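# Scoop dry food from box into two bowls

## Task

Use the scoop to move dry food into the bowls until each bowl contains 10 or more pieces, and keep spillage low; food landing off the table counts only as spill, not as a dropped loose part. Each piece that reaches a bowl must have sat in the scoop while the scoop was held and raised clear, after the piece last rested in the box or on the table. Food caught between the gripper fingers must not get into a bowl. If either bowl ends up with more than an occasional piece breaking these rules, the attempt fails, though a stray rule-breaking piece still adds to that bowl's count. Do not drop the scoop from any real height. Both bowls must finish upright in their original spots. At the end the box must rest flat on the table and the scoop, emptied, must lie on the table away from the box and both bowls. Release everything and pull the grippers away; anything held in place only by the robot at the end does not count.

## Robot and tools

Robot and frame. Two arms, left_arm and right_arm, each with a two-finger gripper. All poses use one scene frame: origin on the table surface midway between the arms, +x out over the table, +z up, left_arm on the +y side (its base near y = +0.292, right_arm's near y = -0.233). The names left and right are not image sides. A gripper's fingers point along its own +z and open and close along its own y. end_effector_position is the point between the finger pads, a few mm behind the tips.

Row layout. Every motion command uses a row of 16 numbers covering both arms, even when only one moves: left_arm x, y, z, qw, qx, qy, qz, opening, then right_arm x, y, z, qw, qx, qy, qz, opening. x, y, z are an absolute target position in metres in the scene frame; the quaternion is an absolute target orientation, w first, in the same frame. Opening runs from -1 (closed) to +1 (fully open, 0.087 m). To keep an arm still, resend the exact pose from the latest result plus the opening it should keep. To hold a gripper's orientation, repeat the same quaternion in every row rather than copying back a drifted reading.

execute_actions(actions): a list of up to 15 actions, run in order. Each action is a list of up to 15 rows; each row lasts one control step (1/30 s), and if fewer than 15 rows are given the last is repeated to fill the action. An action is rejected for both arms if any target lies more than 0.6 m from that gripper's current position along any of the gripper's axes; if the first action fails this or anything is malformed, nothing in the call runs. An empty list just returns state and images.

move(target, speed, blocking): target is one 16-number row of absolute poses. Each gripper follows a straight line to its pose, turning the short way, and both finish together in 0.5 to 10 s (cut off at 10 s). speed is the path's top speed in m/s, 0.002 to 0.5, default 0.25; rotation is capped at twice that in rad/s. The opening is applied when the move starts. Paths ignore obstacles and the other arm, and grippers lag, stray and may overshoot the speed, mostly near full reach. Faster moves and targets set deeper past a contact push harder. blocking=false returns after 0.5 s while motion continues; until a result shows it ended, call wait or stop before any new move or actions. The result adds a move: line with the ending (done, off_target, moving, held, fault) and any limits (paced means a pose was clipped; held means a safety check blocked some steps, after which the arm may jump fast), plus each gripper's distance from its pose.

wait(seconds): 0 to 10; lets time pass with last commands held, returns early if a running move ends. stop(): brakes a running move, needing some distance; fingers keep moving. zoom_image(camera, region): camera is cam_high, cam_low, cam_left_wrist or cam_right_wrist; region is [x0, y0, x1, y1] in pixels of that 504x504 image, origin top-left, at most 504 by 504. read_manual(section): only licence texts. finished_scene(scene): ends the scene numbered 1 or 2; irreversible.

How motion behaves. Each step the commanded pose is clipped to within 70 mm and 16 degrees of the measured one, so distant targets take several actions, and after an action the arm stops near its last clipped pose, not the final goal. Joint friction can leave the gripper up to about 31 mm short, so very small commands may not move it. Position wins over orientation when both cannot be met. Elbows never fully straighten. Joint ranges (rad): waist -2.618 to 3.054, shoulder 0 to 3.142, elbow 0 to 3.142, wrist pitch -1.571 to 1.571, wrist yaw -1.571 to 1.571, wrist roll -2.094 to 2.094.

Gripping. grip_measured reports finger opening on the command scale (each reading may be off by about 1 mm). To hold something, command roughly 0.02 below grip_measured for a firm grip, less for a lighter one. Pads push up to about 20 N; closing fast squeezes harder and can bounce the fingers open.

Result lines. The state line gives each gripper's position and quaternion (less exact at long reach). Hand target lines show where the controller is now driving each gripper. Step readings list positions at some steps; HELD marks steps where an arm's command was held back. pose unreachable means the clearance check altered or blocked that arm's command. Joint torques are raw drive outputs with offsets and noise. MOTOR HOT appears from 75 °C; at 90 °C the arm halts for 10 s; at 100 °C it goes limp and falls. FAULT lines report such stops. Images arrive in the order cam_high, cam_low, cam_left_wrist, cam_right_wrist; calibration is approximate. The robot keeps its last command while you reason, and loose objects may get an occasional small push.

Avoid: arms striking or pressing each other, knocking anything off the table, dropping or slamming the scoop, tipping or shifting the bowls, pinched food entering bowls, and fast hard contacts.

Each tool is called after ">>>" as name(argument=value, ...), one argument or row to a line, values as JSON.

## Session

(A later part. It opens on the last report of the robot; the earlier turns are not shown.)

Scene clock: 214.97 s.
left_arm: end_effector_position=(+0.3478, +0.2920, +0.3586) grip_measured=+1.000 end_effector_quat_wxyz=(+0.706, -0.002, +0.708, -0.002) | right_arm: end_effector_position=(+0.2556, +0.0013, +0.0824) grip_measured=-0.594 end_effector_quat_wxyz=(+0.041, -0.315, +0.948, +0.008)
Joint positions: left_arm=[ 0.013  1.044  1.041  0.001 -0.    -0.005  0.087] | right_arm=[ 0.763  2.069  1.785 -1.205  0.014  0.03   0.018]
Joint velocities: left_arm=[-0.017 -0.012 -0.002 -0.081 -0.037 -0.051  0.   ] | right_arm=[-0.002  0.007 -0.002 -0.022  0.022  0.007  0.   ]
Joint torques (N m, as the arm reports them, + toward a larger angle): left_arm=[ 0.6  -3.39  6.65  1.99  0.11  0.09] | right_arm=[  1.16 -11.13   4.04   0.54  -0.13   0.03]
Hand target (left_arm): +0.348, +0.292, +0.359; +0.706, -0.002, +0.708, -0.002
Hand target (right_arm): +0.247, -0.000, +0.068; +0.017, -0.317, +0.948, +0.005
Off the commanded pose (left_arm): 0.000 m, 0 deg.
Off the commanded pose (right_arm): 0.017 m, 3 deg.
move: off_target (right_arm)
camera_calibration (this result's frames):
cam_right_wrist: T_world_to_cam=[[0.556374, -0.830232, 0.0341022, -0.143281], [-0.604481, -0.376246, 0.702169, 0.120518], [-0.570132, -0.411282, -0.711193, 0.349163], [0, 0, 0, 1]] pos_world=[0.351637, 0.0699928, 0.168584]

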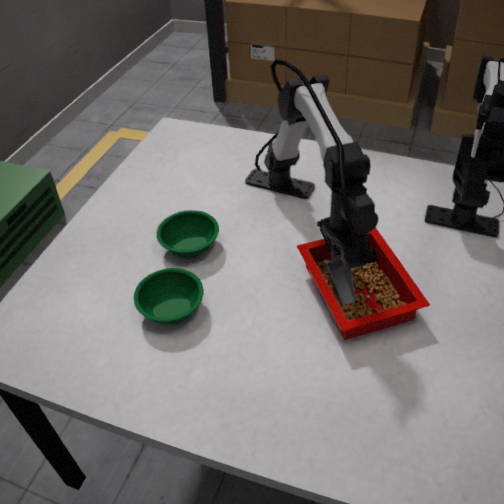

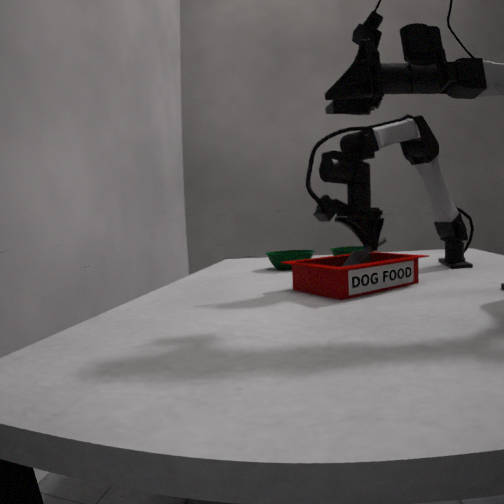

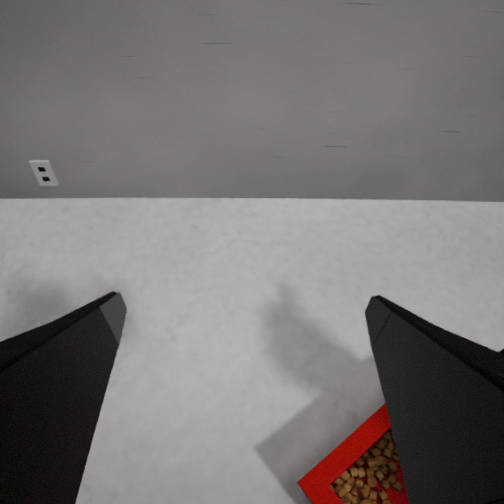

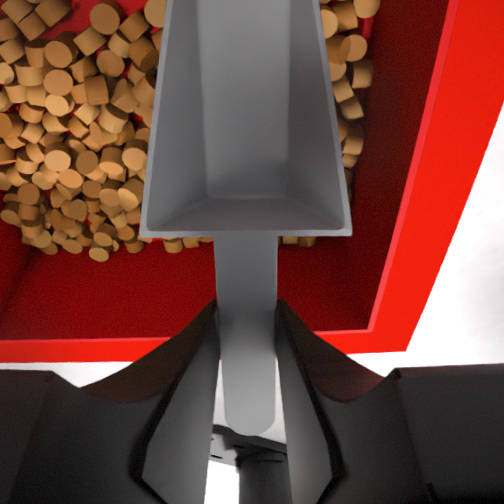

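>>> move(
  target=[0.348,0.292,0.359,0.706,-0.002,0.708,-0.002,1, 0.278,0.022,0.075,0.0331,-0.3171,0.9477,0.0111,-0.62],
  speed=0.04,
)

>>> zoom_image(
  camera="cam_high",
  region=[280, 180, 450, 350],
)

Scene clock: 238.07 s.
left_arm: end_effector_position=(+0.3478, +0.2920, +0.3586) grip_measured=+1.000 end_effector_quat_wxyz=(+0.706, -0.002, +0.708, -0.002) | right_arm: end_effector_position=(+0.2748, +0.0175, +0.0794) grip_measured=-0.594 end_effector_quat_wxyz=(+0.035, -0.316, +0.948, +0.008)
Joint positions: left_arm=[ 0.013  1.044  1.041  0.001 -0.    -0.005  0.087] | right_arm=[ 0.763  2.193  1.966 -1.273  0.01   0.03   0.018]
Joint velocities: left_arm=[ 0.007 -0.012  0.002 -0.037 -0.051 -0.037  0.   ] | right_arm=[ 0.007 -0.002  0.012  0.022 -0.022 -0.037 -0.001]
Joint torques (N m, as the arm reports them, + toward a larger angle): left_arm=[ 0.98 -3.16  6.68  1.95  0.15  0.11] | right_arm=[  0.82 -11.89   8.08   0.53  -0.12   0.  ]
Hand target (left_arm): +0.348, +0.292, +0.359; +0.706, -0.002, +0.708, -0.002
Hand target (right_arm): +0.278, +0.022, +0.075; +0.033, -0.317, +0.948, +0.011
Off the commanded pose (left_arm): 0.000 m, 0 deg.
Off the commanded pose (right_arm): 0.007 m, 0 deg.
move: done
camera_calibration (this result's frames):
cam_right_wrist: T_world_to_cam=[[0.556986, -0.829933, 0.0312535, -0.140389], [-0.596376, -0.373484, 0.710525, 0.137362], [-0.578016, -0.414391, -0.702978, 0.366254], [0, 0, 0, 1]] pos_world=[0.371814, 0.0865617, 0.164257]

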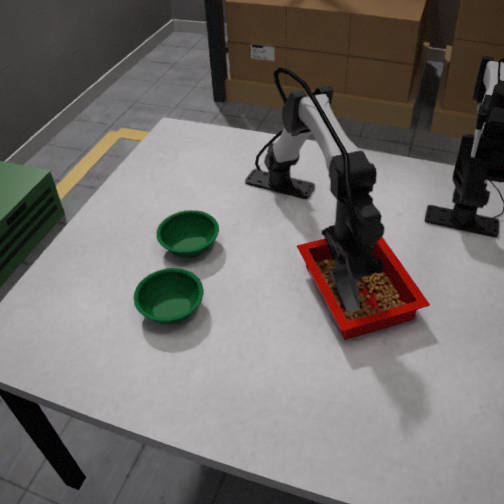

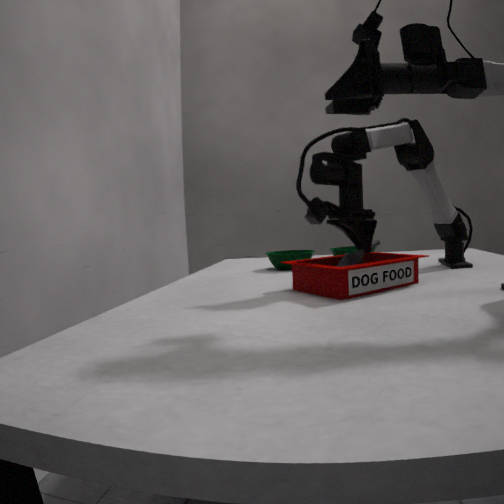

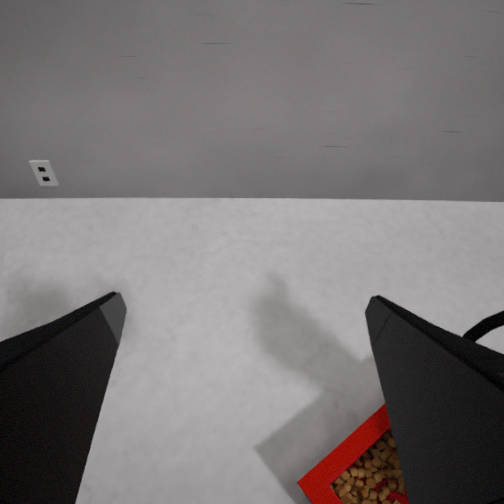

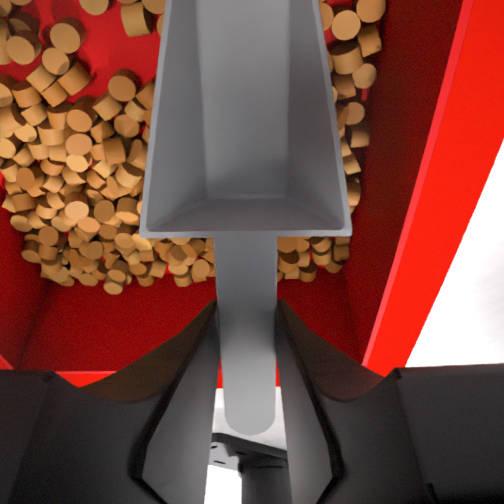

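Region (280, 180, 450, 350) of cam_high's 504x504 image, scaled by 2.965, with more detail than that image has.

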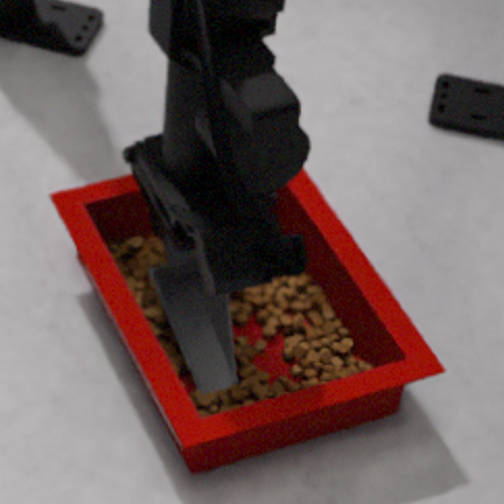

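>>> move(
  target=[0.348,0.292,0.359,0.706,-0.002,0.708,-0.002,1, 0.262,0.0,0.15,0.0331,-0.3171,0.9477,0.0111,-0.62],
  speed=0.15,
)

>>> move(
  target=[0.202,0.024,0.15,0.0625,0.4451,0.8928,-0.0311,0.3, 0.2,-0.2,0.17,0.286,0.0,0.958,0.0,-0.62],
  speed=0.25,
)

Scene clock: 284.07 s.
left_arm: end_effector_position=(+0.3478, +0.2920, +0.3586) grip_measured=+1.000 end_effector_quat_wxyz=(+0.706, -0.002, +0.708, -0.002) | right_arm: end_effector_position=(+0.2583, +0.0003, +0.1388) grip_measured=-0.594 end_effector_quat_wxyz=(+0.020, -0.317, +0.948, +0.002)
Joint positions: left_arm=[ 0.013  1.044  1.041  0.001 -0.    -0.005  0.087] | right_arm=[ 0.755  2.151  2.133 -1.514  0.009  0.02   0.018]
Joint velocities: left_arm=[-0.012  0.027 -0.002 -0.007 -0.066 -0.037  0.   ] | right_arm=[ 0.007 -0.007  0.002  0.051  0.007  0.007  0.   ]
Joint torques (N m, as the arm reports them, + toward a larger angle): left_arm=[ 0.69 -3.04  6.8   1.94  0.13  0.06] | right_arm=[ -0.07 -14.58   8.5    0.39  -0.1   -0.09]
Hand target (left_arm): +0.348, +0.292, +0.359; +0.706, -0.002, +0.708, -0.002
Hand target (right_arm): +0.262, -0.000, +0.150; +0.034, -0.317, +0.948, +0.011
Off the commanded pose (left_arm): 0.000 m, 0 deg.
Off the commanded pose (right_arm): 0.012 m, 2 deg.
move: off_target (right_arm)
camera_calibration (this result's frames):
cam_right_wrist: T_world_to_cam=[[0.559412, -0.828196, 0.0339096, -0.148383], [-0.57711, -0.359796, 0.733138, 0.0707478], [-0.594981, -0.429696, -0.679234, 0.392439], [0, 0, 0, 1]] pos_world=[0.35733, 0.0711943, 0.219722]

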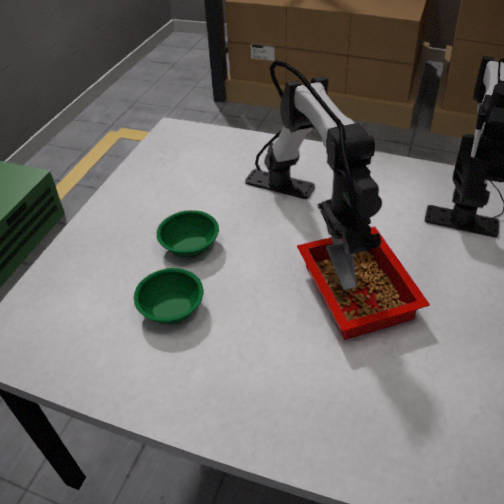

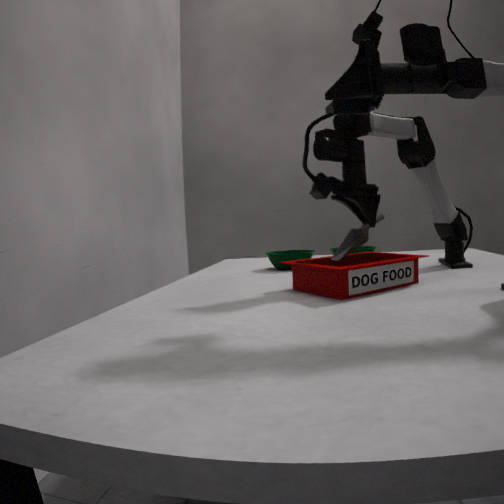

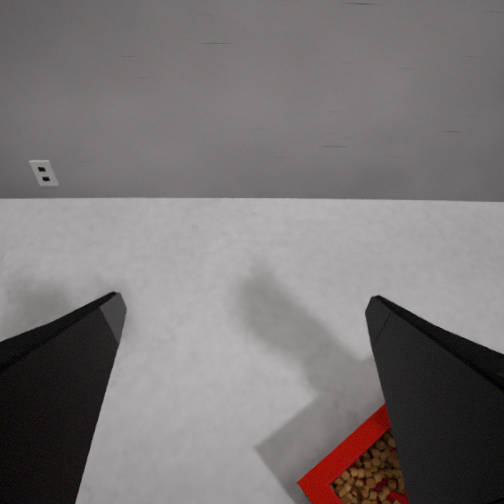

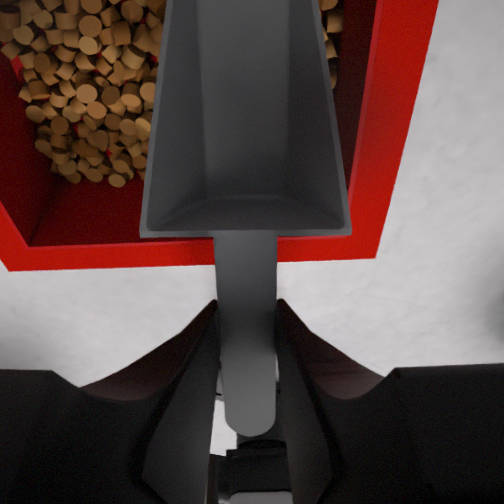

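Scene clock: 287.93 s.
left_arm: end_effector_position=(+0.2051, +0.0275, +0.1504) grip_measured=+0.300 end_effector_quat_wxyz=(+0.063, +0.440, +0.896, -0.021) | right_arm: end_effector_position=(+0.2014, -0.2002, +0.1696) grip_measured=-0.594 end_effector_quat_wxyz=(+0.274, +0.000, +0.962, -0.007)
Joint positions: left_arm=[-0.835  1.945  1.88  -1.373 -0.01   0.065  0.057] | right_arm=[ 0.277  1.111  1.086 -1.001  0.111  0.157  0.018]
Joint velocities: left_arm=[ 0.012 -0.007 -0.012 -0.007 -0.022 -0.037 -0.001] | right_arm=[ 0.002 -0.007  0.012 -0.037 -0.022 -0.007  0.   ]
Joint torques (N m, as the arm reports them, + toward a larger angle): left_arm=[  0.26 -10.19   7.17   0.58   0.21   0.08] | right_arm=[-0.06 -5.28  5.39  1.52 -0.06 -0.1 ]
Hand target (left_arm): +0.204, +0.024, +0.153; +0.061, +0.443, +0.894, -0.024
Hand target (right_arm): +0.203, -0.202, +0.170; +0.286, +0.000, +0.958, -0.003
Off the commanded pose (left_arm): 0.005 m, 1 deg.
Off the commanded pose (right_arm): 0.001 m, 2 deg.
move: done
camera_calibration (this result's frames):
cam_left_wrist: T_world_to_cam=[[-0.780016, -0.625759, -0.00072896, 0.173078], [-0.464009, 0.57761, 0.671612, 0.00353087], [-0.419846, 0.524207, -0.740903, 0.322237], [0, 0, 0, 1]] pos_world=[0.271932, -0.0626533, 0.236501]
cam_right_wrist: T_world_to_cam=[[-0.0606903, -0.998111, 0.00952422, -0.188656], [-0.951244, 0.0607261, 0.302401, 0.175793], [-0.302408, 0.00929292, -0.953133, 0.368734], [0, 0, 0, 1]] pos_world=[0.267281, -0.202402, 0.300089]

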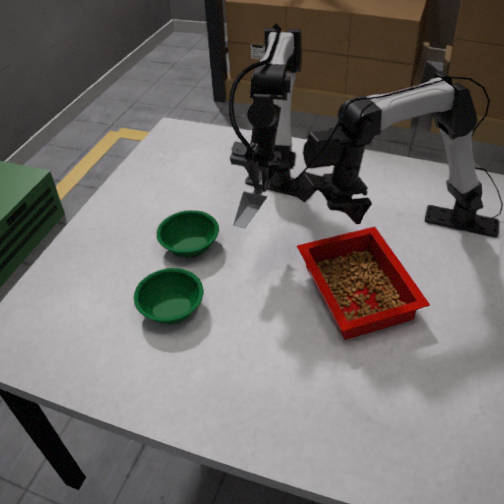

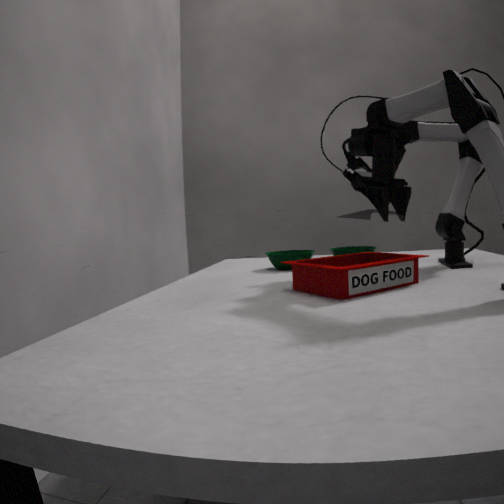

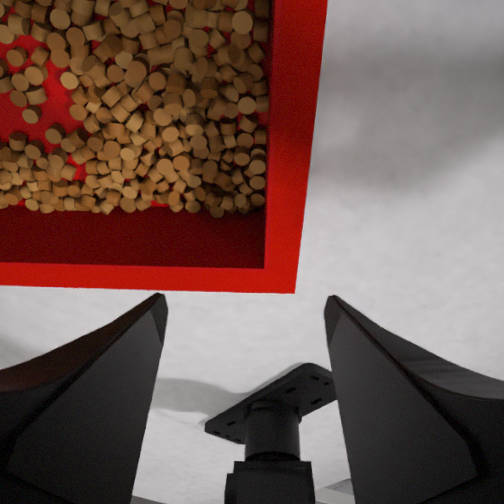

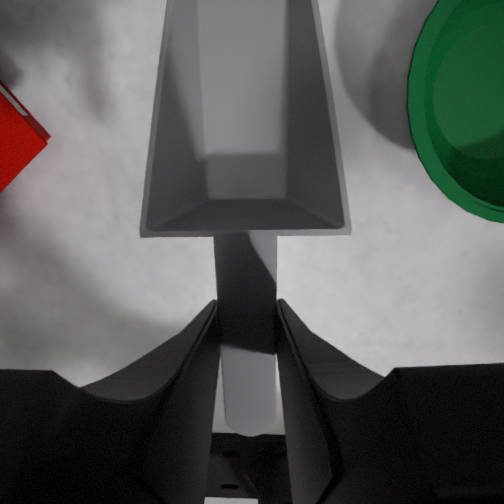

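>>> move(
  target=[0.187,0.014,0.09,0.0625,0.4451,0.8928,-0.0311,0.3, 0.2,-0.2,0.17,0.286,0.0,0.958,0.0,-0.62],
  speed=0.1,
)

Scene clock: 298.77 s.
left_arm: end_effector_position=(+0.1919, +0.0142, +0.0905) grip_measured=+0.300 end_effector_quat_wxyz=(+0.062, +0.444, +0.893, -0.027) | right_arm: end_effector_position=(+0.2012, -0.2000, +0.1695) grip_measured=-0.594 end_effector_quat_wxyz=(+0.274, +0.000, +0.962, -0.006)
Joint positions: left_arm=[-0.88   1.935  1.628 -1.128 -0.002  0.031  0.057] | right_arm=[ 0.277  1.111  1.086 -1.001  0.109  0.157  0.018]
Joint velocities: left_arm=[-0.017 -0.007  0.012  0.037  0.007 -0.037 -0.   ] | right_arm=[-0.002 -0.017  0.002  0.081  0.007 -0.007  0.   ]
Joint torques (N m, as the arm reports them, + toward a larger angle): left_arm=[  0.15 -12.32   4.02   0.79   0.2    0.04] | right_arm=[ 0.33 -6.17  4.86  1.48 -0.07  0.  ]
Hand target (left_arm): +0.187, +0.014, +0.090; +0.062, +0.445, +0.893, -0.031
Hand target (right_arm): +0.200, -0.200, +0.170; +0.286, +0.000, +0.958, -0.000
Off the commanded pose (left_arm): 0.005 m, 0 deg.
Off the commanded pose (right_arm): 0.001 m, 2 deg.
move: done
camera_calibration (this result's frames):
cam_left_wrist: T_world_to_cam=[[-0.787173, -0.616636, 0.0109397, 0.154617], [-0.452625, 0.589669, 0.668895, 0.0432258], [-0.418916, 0.521585, -0.743276, 0.279395], [0, 0, 0, 1]] pos_world=[0.258319, -0.0758747, 0.177063]
cam_right_wrist: T_world_to_cam=[[-0.0596943, -0.998184, 0.00813021, -0.188351], [-0.950985, 0.0593436, 0.303491, 0.175075], [-0.303422, 0.010385, -0.9528, 0.368941], [0, 0, 0, 1]] pos_world=[0.267195, -0.20223, 0.299924]

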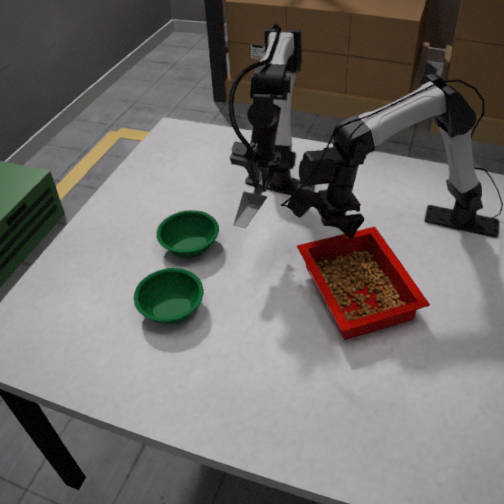

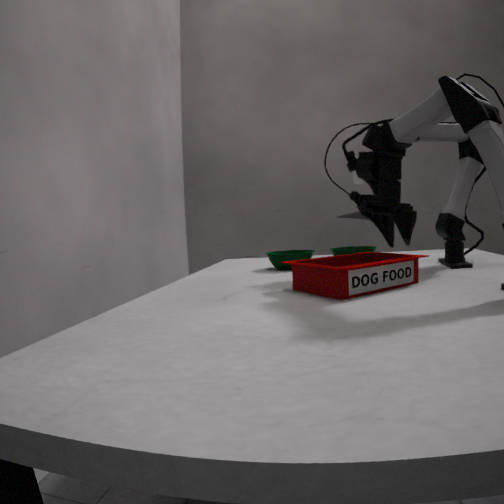

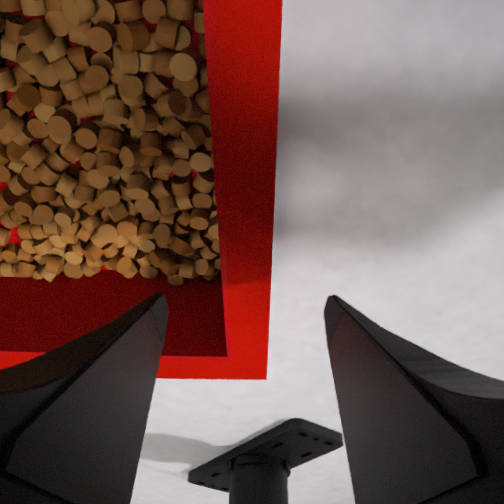

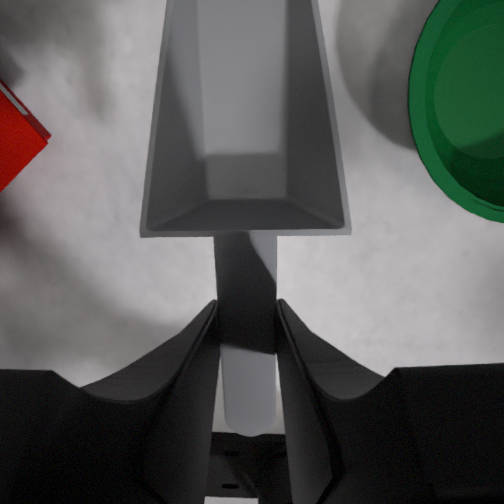

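Centered. Descend and grasp.

>>> move(
  target=[0.190,0.014,0.042,0.0625,0.4451,0.8928,-0.0311,0.3, 0.2,-0.2,0.17,0.286,0.0,0.958,0.0,-0.62],
  speed=0.07,
)

>>> move(
  target=[0.190,0.014,0.042,0.0625,0.4451,0.8928,-0.0311,-0.6, 0.2,-0.2,0.17,0.286,0.0,0.958,0.0,-0.62],
  speed=0.07,
)

Scene clock: 307.27 s.
left_arm: end_effector_position=(+0.1940, +0.0114, +0.0544) grip_measured=+0.300 end_effector_quat_wxyz=(+0.077, +0.444, +0.892, -0.034) | right_arm: end_effector_position=(+0.2008, -0.2000, +0.1694) grip_measured=-0.594 end_effector_quat_wxyz=(+0.273, +0.000, +0.962, -0.006)
Joint positions: left_arm=[-0.88   1.935  1.484 -0.951 -0.002  0.031  0.057] | right_arm=[ 0.277  1.111  1.086 -1.003  0.109  0.157  0.018]
Joint velocities: left_arm=[ 0.002 -0.027  0.007 -0.007  0.037 -0.007  0.   ] | right_arm=[-0.002  0.012  0.002  0.051 -0.007 -0.095  0.001]
Joint torques (N m, as the arm reports them, + toward a larger angle): left_arm=[ 0.59 -9.5   3.96  0.92  0.2   0.08] | right_arm=[ 0.35 -6.24  4.89  1.46 -0.07 -0.03]
Hand target (left_arm): +0.190, +0.015, +0.042; +0.062, +0.445, +0.893, -0.031
Hand target (right_arm): +0.200, -0.200, +0.170; +0.286, +0.000, +0.958, -0.000
Off the commanded pose (left_arm): 0.013 m, 2 deg.
Off the commanded pose (right_arm): 0.001 m, 2 deg.
move: off_target (left_arm)
camera_calibration (this result's frames):
cam_left_wrist: T_world_to_cam=[[-0.787435, -0.616303, 0.0108561, 0.155044], [-0.466217, 0.60701, 0.643569, 0.0737656], [-0.403223, 0.501707, -0.765311, 0.253261], [0, 0, 0, 1]] pos_world=[0.258598, -0.0762854, 0.144667]
cam_right_wrist: T_world_to_cam=[[-0.0596819, -0.998181, 0.00850401, -0.188503], [-0.950529, 0.0594303, 0.304899, 0.174476], [-0.30485, 0.0101137, -0.952347, 0.368854], [0, 0, 0, 1]] pos_world=[0.267039, -0.20226, 0.299683]

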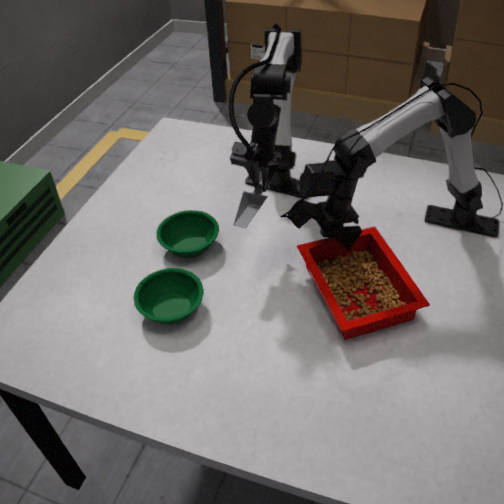

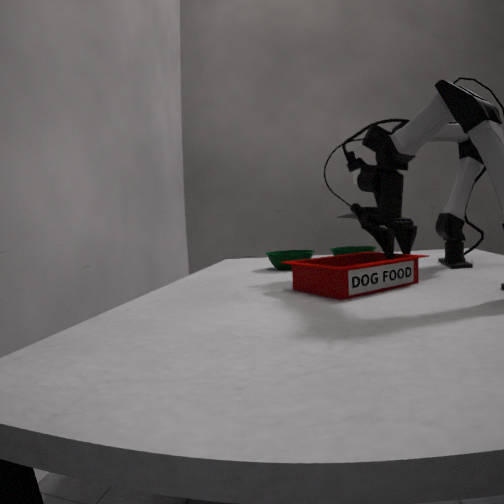

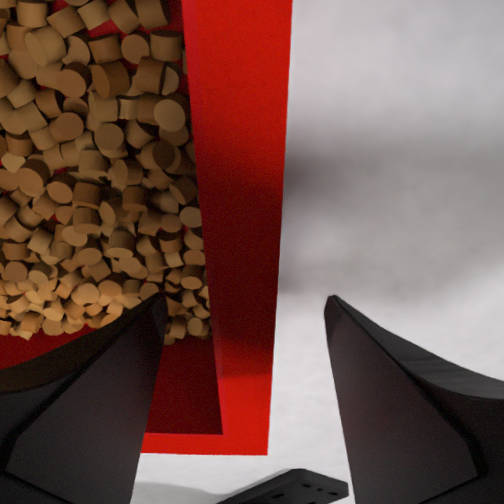

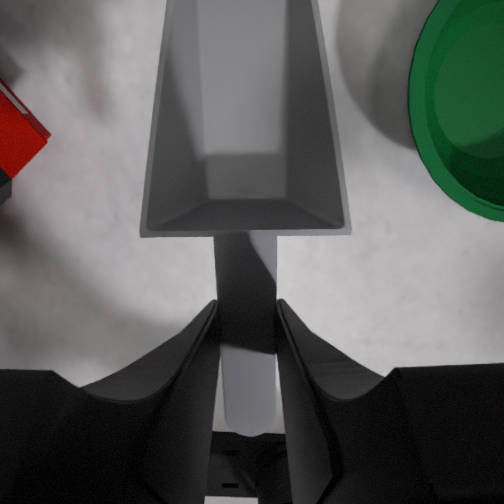

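Scene clock: 307.97 s.
left_arm: end_effector_position=(+0.1943, +0.0117, +0.0544) grip_measured=-0.553 end_effector_quat_wxyz=(+0.078, +0.443, +0.892, -0.033) | right_arm: end_effector_position=(+0.2005, -0.2001, +0.1693) grip_measured=-0.594 end_effector_quat_wxyz=(+0.272, +0.000, +0.962, -0.006)
Joint positions: left_arm=[-0.88   1.935  1.484 -0.951 -0.004  0.029  0.02 ] | right_arm=[ 0.277  1.111  1.086 -1.004  0.109  0.157  0.018]
Joint velocities: left_arm=[-0.012  0.002 -0.012 -0.007 -0.007 -0.022 -0.   ] | right_arm=[-0.017 -0.017 -0.002 -0.022 -0.037  0.022  0.001]
Joint torques (N m, as the arm reports them, + toward a larger angle): left_arm=[ 0.61 -9.26  4.35  0.88  0.26  0.09] | right_arm=[ 0.27 -6.12  4.95  1.47 -0.07  0.  ]
Hand target (left_arm): +0.190, +0.014, +0.042; +0.062, +0.445, +0.893, -0.031
Hand target (right_arm): +0.200, -0.200, +0.170; +0.286, +0.000, +0.958, -0.000
Off the commanded pose (left_arm): 0.013 m, 2 deg.
Off the commanded pose (right_arm): 0.001 m, 2 deg.
move: off_target (left_arm)
camera_calibration (this result's frames):
cam_left_wrist: T_world_to_cam=[[-0.786284, -0.617802, 0.00885711, 0.155284], [-0.468366, 0.605322, 0.643598, 0.0741911], [-0.402977, 0.501903, -0.765312, 0.253212], [0, 0, 0, 1]] pos_world=[0.258885, -0.0760621, 0.144661]
cam_right_wrist: T_world_to_cam=[[-0.0596721, -0.998179, 0.00878435, -0.188617], [-0.950185, 0.0594955, 0.305955, 0.174026], [-0.305921, 0.00991024, -0.952005, 0.368789], [0, 0, 0, 1]] pos_world=[0.266922, -0.202282, 0.299502]

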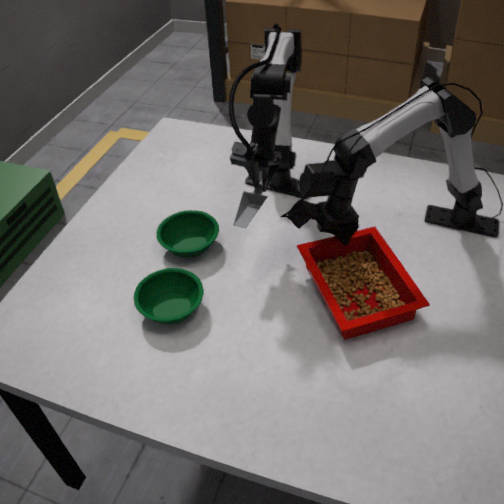

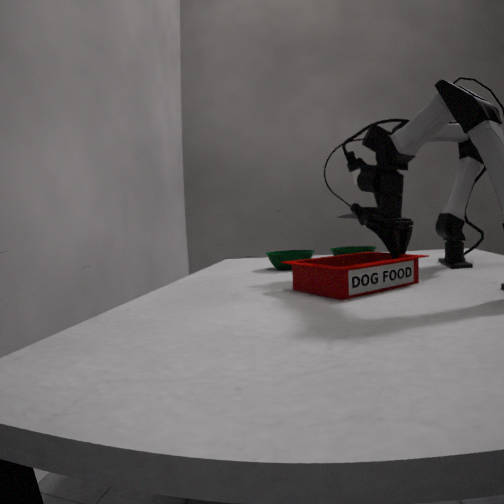

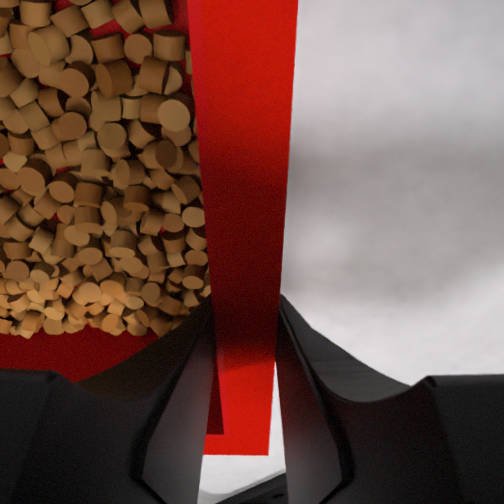

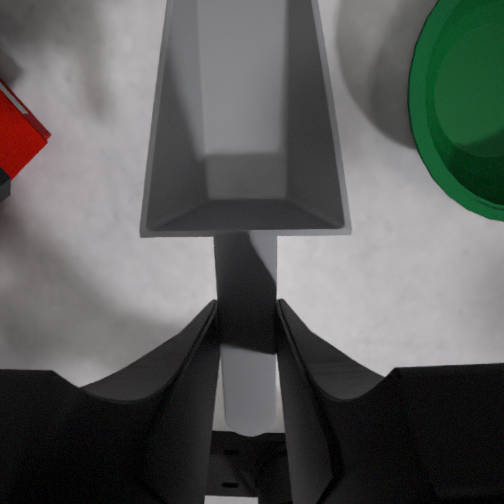

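>>> move(
  target=[0.192,0.013,0.028,0.0625,0.4451,0.8928,-0.0311,0.1, 0.2,-0.2,0.17,0.286,0.0,0.958,0.0,-0.62],
  speed=0.04,
)

Scene clock: 315.70 s.
left_arm: end_effector_position=(+0.1951, +0.0100, +0.0377) grip_measured=+0.100 end_effector_quat_wxyz=(+0.073, +0.443, +0.893, -0.033) | right_arm: end_effector_position=(+0.2003, -0.2001, +0.1691) grip_measured=-0.594 end_effector_quat_wxyz=(+0.272, -0.000, +0.962, -0.006)
Joint positions: left_arm=[-0.88   1.966  1.458 -0.904 -0.002  0.029  0.048] | right_arm=[ 0.277  1.111  1.086 -1.005  0.109  0.157  0.018]
Joint velocities: left_arm=[-0.017 -0.012  0.002 -0.022 -0.022 -0.007 -0.   ] | right_arm=[0.002 0.007 0.002 0.066 0.007 0.007 0.001]
Joint torques (N m, as the arm reports them, + toward a larger angle): left_arm=[  0.68 -10.18   4.07   0.89   0.18   0.1 ] | right_arm=[ 0.42 -6.24  4.93  1.49 -0.05  0.01]
Hand target (left_arm): +0.192, +0.013, +0.028; +0.062, +0.445, +0.893, -0.031
Hand target (right_arm): +0.200, -0.200, +0.170; +0.286, +0.000, +0.958, -0.000
Off the commanded pose (left_arm): 0.011 m, 1 deg.
Off the commanded pose (right_arm): 0.001 m, 2 deg.
move: off_target (left_arm)
camera_calibration (this result's frames):
cam_left_wrist: T_world_to_cam=[[-0.78644, -0.617564, 0.0112263, 0.154992], [-0.463286, 0.601799, 0.650541, 0.0851387], [-0.408507, 0.506411, -0.759388, 0.242393], [0, 0, 0, 1]] pos_world=[0.260354, -0.0782694, 0.126944]
cam_right_wrist: T_world_to_cam=[[-0.0596621, -0.998177, 0.00906468, -0.188731], [-0.949841, 0.059561, 0.307011, 0.173576], [-0.306991, 0.00970689, -0.951663, 0.368723], [0, 0, 0, 1]] pos_world=[0.266804, -0.202304, 0.299321]

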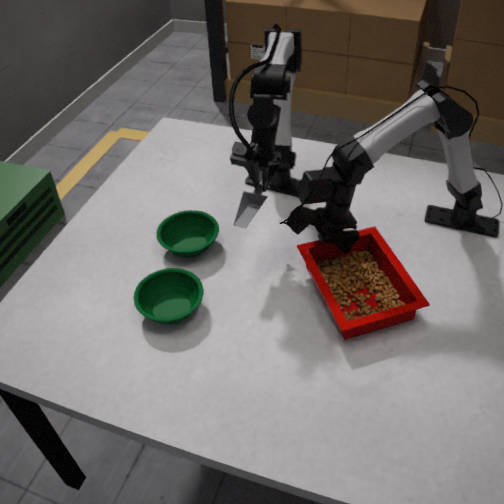

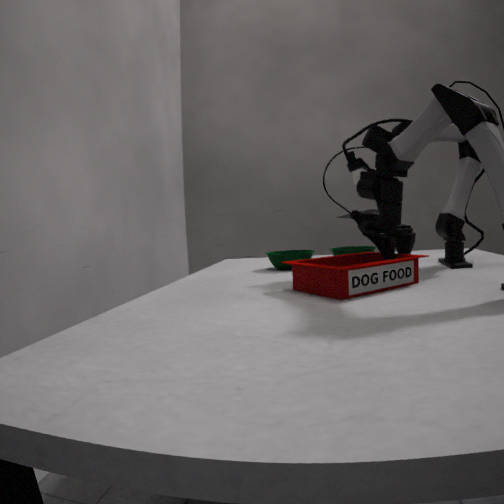

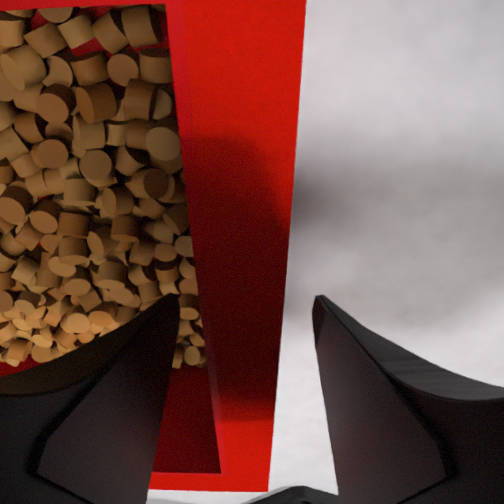

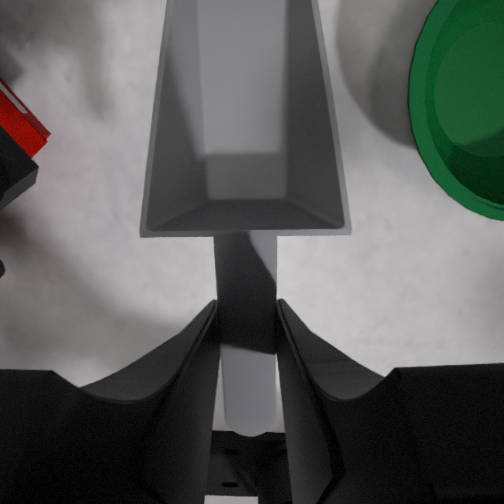

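>>> move(
  target=[0.195,0.010,0.038,0.073,0.443,0.893,-0.033,-0.6, 0.2,-0.2,0.17,0.286,0.0,0.958,0.0,-0.62],
  speed=0.05,
)

>>> move(
  target=[0.208,0.020,0.102,0.0178,0.4312,0.891,-0.1413,-0.6, 0.2,-0.2,0.17,0.286,0.0,0.958,0.0,-0.62],
  speed=0.08,
)

>>> move(
  target=[0.231,0.037,0.155,-0.0377,0.4128,0.8758,-0.2474,-0.6, 0.2,-0.2,0.17,0.286,0.0,0.958,0.0,-0.62],
  speed=0.08,
)

Scene clock: 332.70 s.
left_arm: end_effector_position=(+0.1964, +0.0101, +0.0377) grip_measured=-0.577 end_effector_quat_wxyz=(+0.075, +0.443, +0.893, -0.030) | right_arm: end_effector_position=(+0.2001, -0.2002, +0.1691) grip_measured=-0.594 end_effector_quat_wxyz=(+0.271, -0.000, +0.962, -0.006)
Joint positions: left_arm=[-0.88   1.966  1.458 -0.901 -0.008  0.029  0.019] | right_arm=[ 0.277  1.111  1.086 -1.006  0.109  0.157  0.018]
Joint velocities: left_arm=[-0.012  0.007 -0.007  0.007 -0.022  0.066 -0.001] | right_arm=[-0.002  0.012 -0.012 -0.022 -0.007 -0.007  0.   ]
Joint torques (N m, as the arm reports them, + toward a larger angle): left_arm=[  0.67 -11.24   5.6    0.71   0.21   0.09] | right_arm=[ 0.36 -6.17  4.85  1.52 -0.07 -0.02]
Hand target (left_arm): +0.195, +0.010, +0.038; +0.073, +0.443, +0.893, -0.033
Hand target (right_arm): +0.200, -0.200, +0.170; +0.286, +0.000, +0.958, -0.000
Off the commanded pose (left_arm): 0.001 m, 0 deg.
Off the commanded pose (right_arm): 0.001 m, 2 deg.
move: done
camera_calibration (this result's frames):
cam_left_wrist: T_world_to_cam=[[-0.785654, -0.618645, 0.00523277, 0.156137], [-0.468207, 0.60009, 0.648595, 0.0866827], [-0.40439, 0.507121, -0.761116, 0.242088], [0, 0, 0, 1]] pos_world=[0.261153, -0.0781916, 0.127218]
cam_right_wrist: T_world_to_cam=[[-0.0596552, -0.998176, 0.00925155, -0.188807], [-0.94961, 0.0596048, 0.307714, 0.173276], [-0.307704, 0.00957137, -0.951434, 0.368678], [0, 0, 0, 1]] pos_world=[0.266726, -0.202319, 0.2992]

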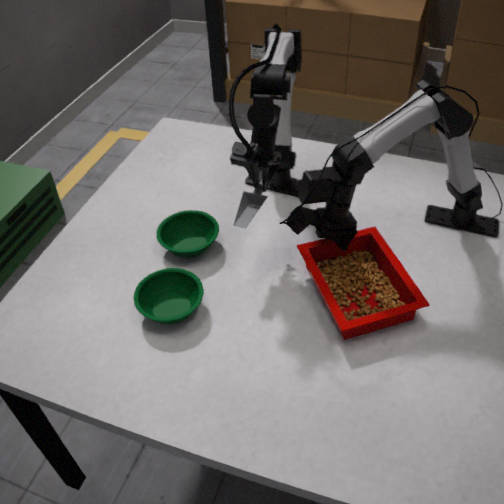

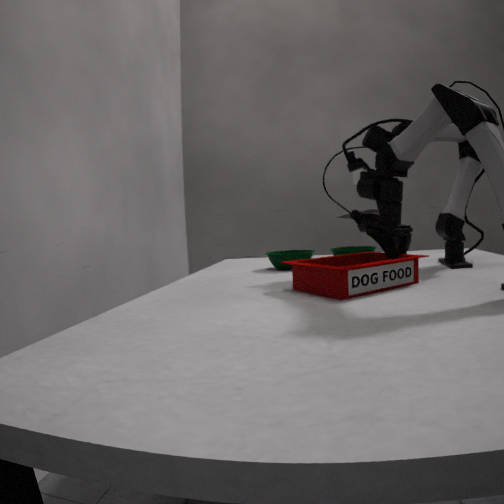

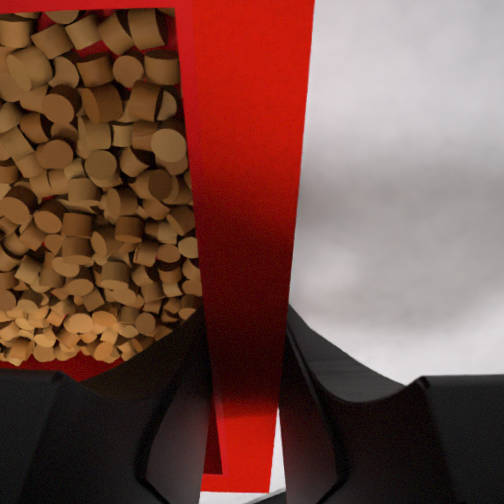

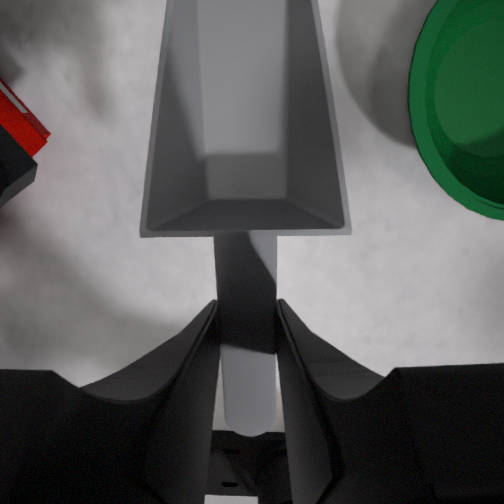

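Scene clock: 334.67 s.
left_arm: end_effector_position=(+0.2107, +0.0227, +0.0951) grip_measured=-0.586 end_effector_quat_wxyz=(+0.025, +0.432, +0.893, -0.126) | right_arm: end_effector_position=(+0.1997, -0.2002, +0.1689) grip_measured=-0.594 end_effector_quat_wxyz=(+0.271, -0.000, +0.963, -0.006)
Joint positions: left_arm=[-0.727  1.966  1.675 -1.159  0.228  0.147  0.018] | right_arm=[ 0.277  1.111  1.086 -1.008  0.109  0.157  0.018]
Joint velocities: left_arm=[-0.002 -0.002  0.007 -0.051 -0.022 -0.007 -0.   ] | right_arm=[-0.007  0.002 -0.017  0.007 -0.037  0.037 -0.001]
Joint torques (N m, as the arm reports them, + toward a larger angle): left_arm=[  1.04 -11.06   7.49   0.5    0.56   0.13] | right_arm=[ 0.37 -6.11  4.9   1.49 -0.08  0.  ]
Hand target (left_arm): +0.208, +0.019, +0.102; +0.018, +0.431, +0.891, -0.142
Hand target (right_arm): +0.200, -0.200, +0.170; +0.286, +0.000, +0.958, -0.000
Off the commanded pose (left_arm): 0.008 m, 2 deg.
Off the commanded pose (right_arm): 0.001 m, 2 deg.
move: done
camera_calibration (this result's frames):
cam_left_wrist: T_world_to_cam=[[-0.764632, -0.605336, 0.221146, 0.149634], [-0.355161, 0.682133, 0.639183, 0.0239048], [-0.537772, 0.410197, -0.736573, 0.313182], [0, 0, 0, 1]] pos_world=[0.291326, -0.0541934, 0.182311]
cam_right_wrist: T_world_to_cam=[[-0.0596411, -0.998173, 0.00962529, -0.188959], [-0.949148, 0.0596926, 0.30912, 0.172677], [-0.30913, 0.00930043, -0.950974, 0.368589], [0, 0, 0, 1]] pos_world=[0.266568, -0.202349, 0.29896]

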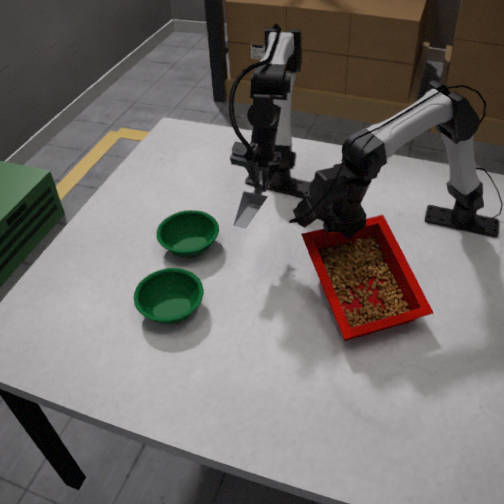

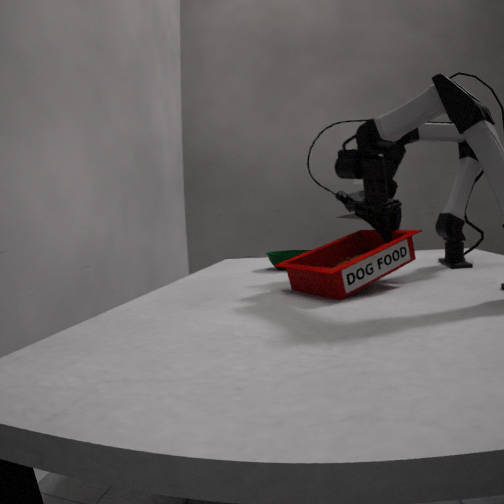

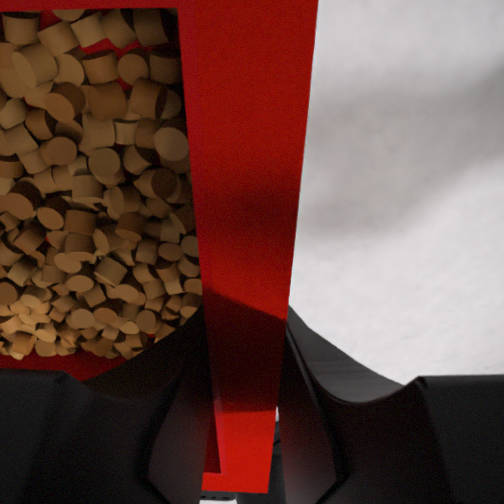

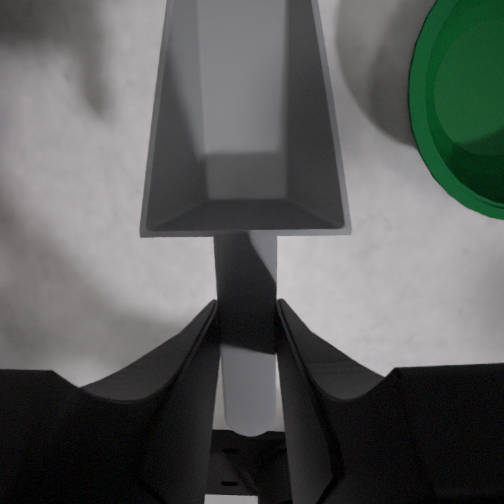

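Scene clock: 336.80 s.
left_arm: end_effector_position=(+0.2350, +0.0392, +0.1496) grip_measured=-0.589 end_effector_quat_wxyz=(-0.029, +0.415, +0.879, -0.232) | right_arm: end_effector_position=(+0.1998, -0.2002, +0.1690) grip_measured=-0.594 end_effector_quat_wxyz=(+0.271, -0.000, +0.963, -0.006)
Joint positions: left_arm=[-0.555  2.102  2.041 -1.507  0.471  0.313  0.018] | right_arm=[ 0.277  1.111  1.086 -1.007  0.109  0.157  0.018]
Joint velocities: left_arm=[0.012 0.012 0.002 0.007 0.007 0.022 0.001] | right_arm=[-0.002 -0.007 -0.012  0.022  0.007  0.007 -0.   ]
Joint torques (N m, as the arm reports them, + toward a larger angle): left_arm=[  0.86 -11.13   7.42   0.09   0.73   0.13] | right_arm=[ 0.37 -6.13  4.97  1.54 -0.08 -0.03]
Hand target (left_arm): +0.231, +0.036, +0.156; -0.037, +0.412, +0.876, -0.248
Hand target (right_arm): +0.200, -0.200, +0.170; +0.286, +0.000, +0.958, -0.000
Off the commanded pose (left_arm): 0.007 m, 2 deg.
Off the commanded pose (right_arm): 0.001 m, 2 deg.
move: done
camera_calibration (this result's frames):
cam_left_wrist: T_world_to_cam=[[-0.700291, -0.556501, 0.447101, 0.115311], [-0.237864, 0.772432, 0.588872, -0.0371699], [-0.673062, 0.306033, -0.673299, 0.386004], [0, 0, 0, 1]] pos_world=[0.331715, -0.0252483, 0.230229]
cam_right_wrist: T_world_to_cam=[[-0.0596447, -0.998174, 0.00953186, -0.188921], [-0.949264, 0.0596706, 0.308769, 0.172827], [-0.308774, 0.00936815, -0.951089, 0.368612], [0, 0, 0, 1]] pos_world=[0.266608, -0.202342, 0.29902]

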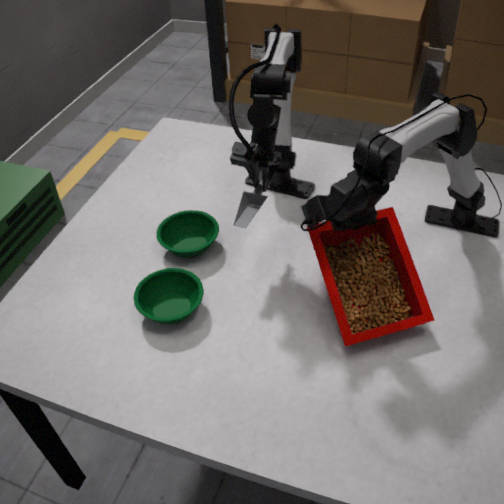

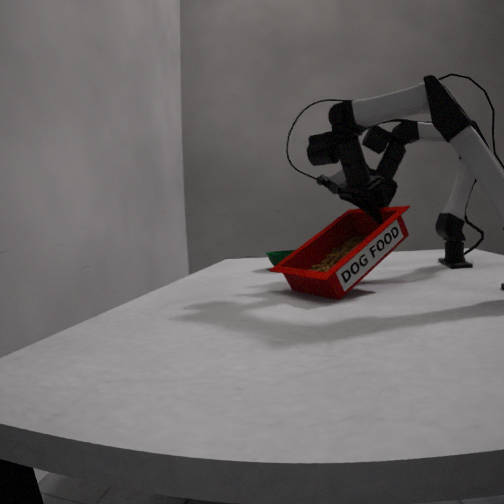

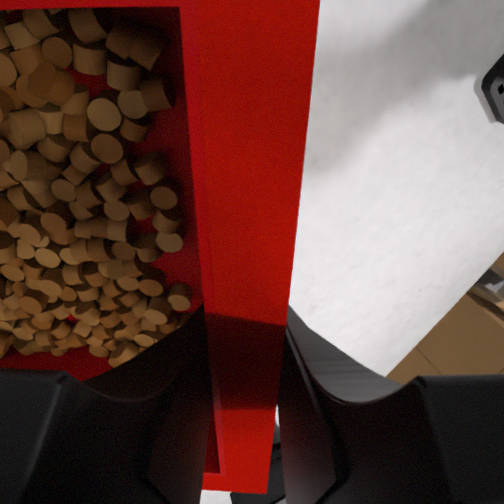

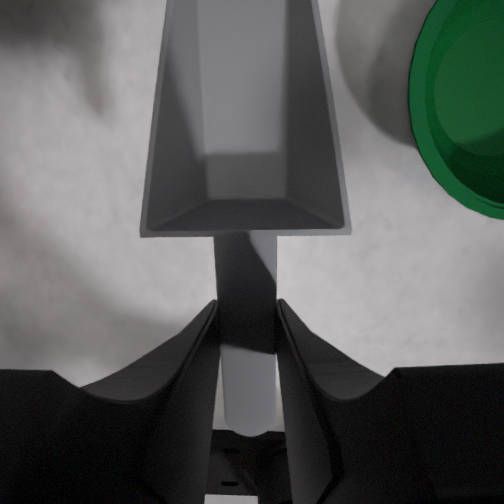

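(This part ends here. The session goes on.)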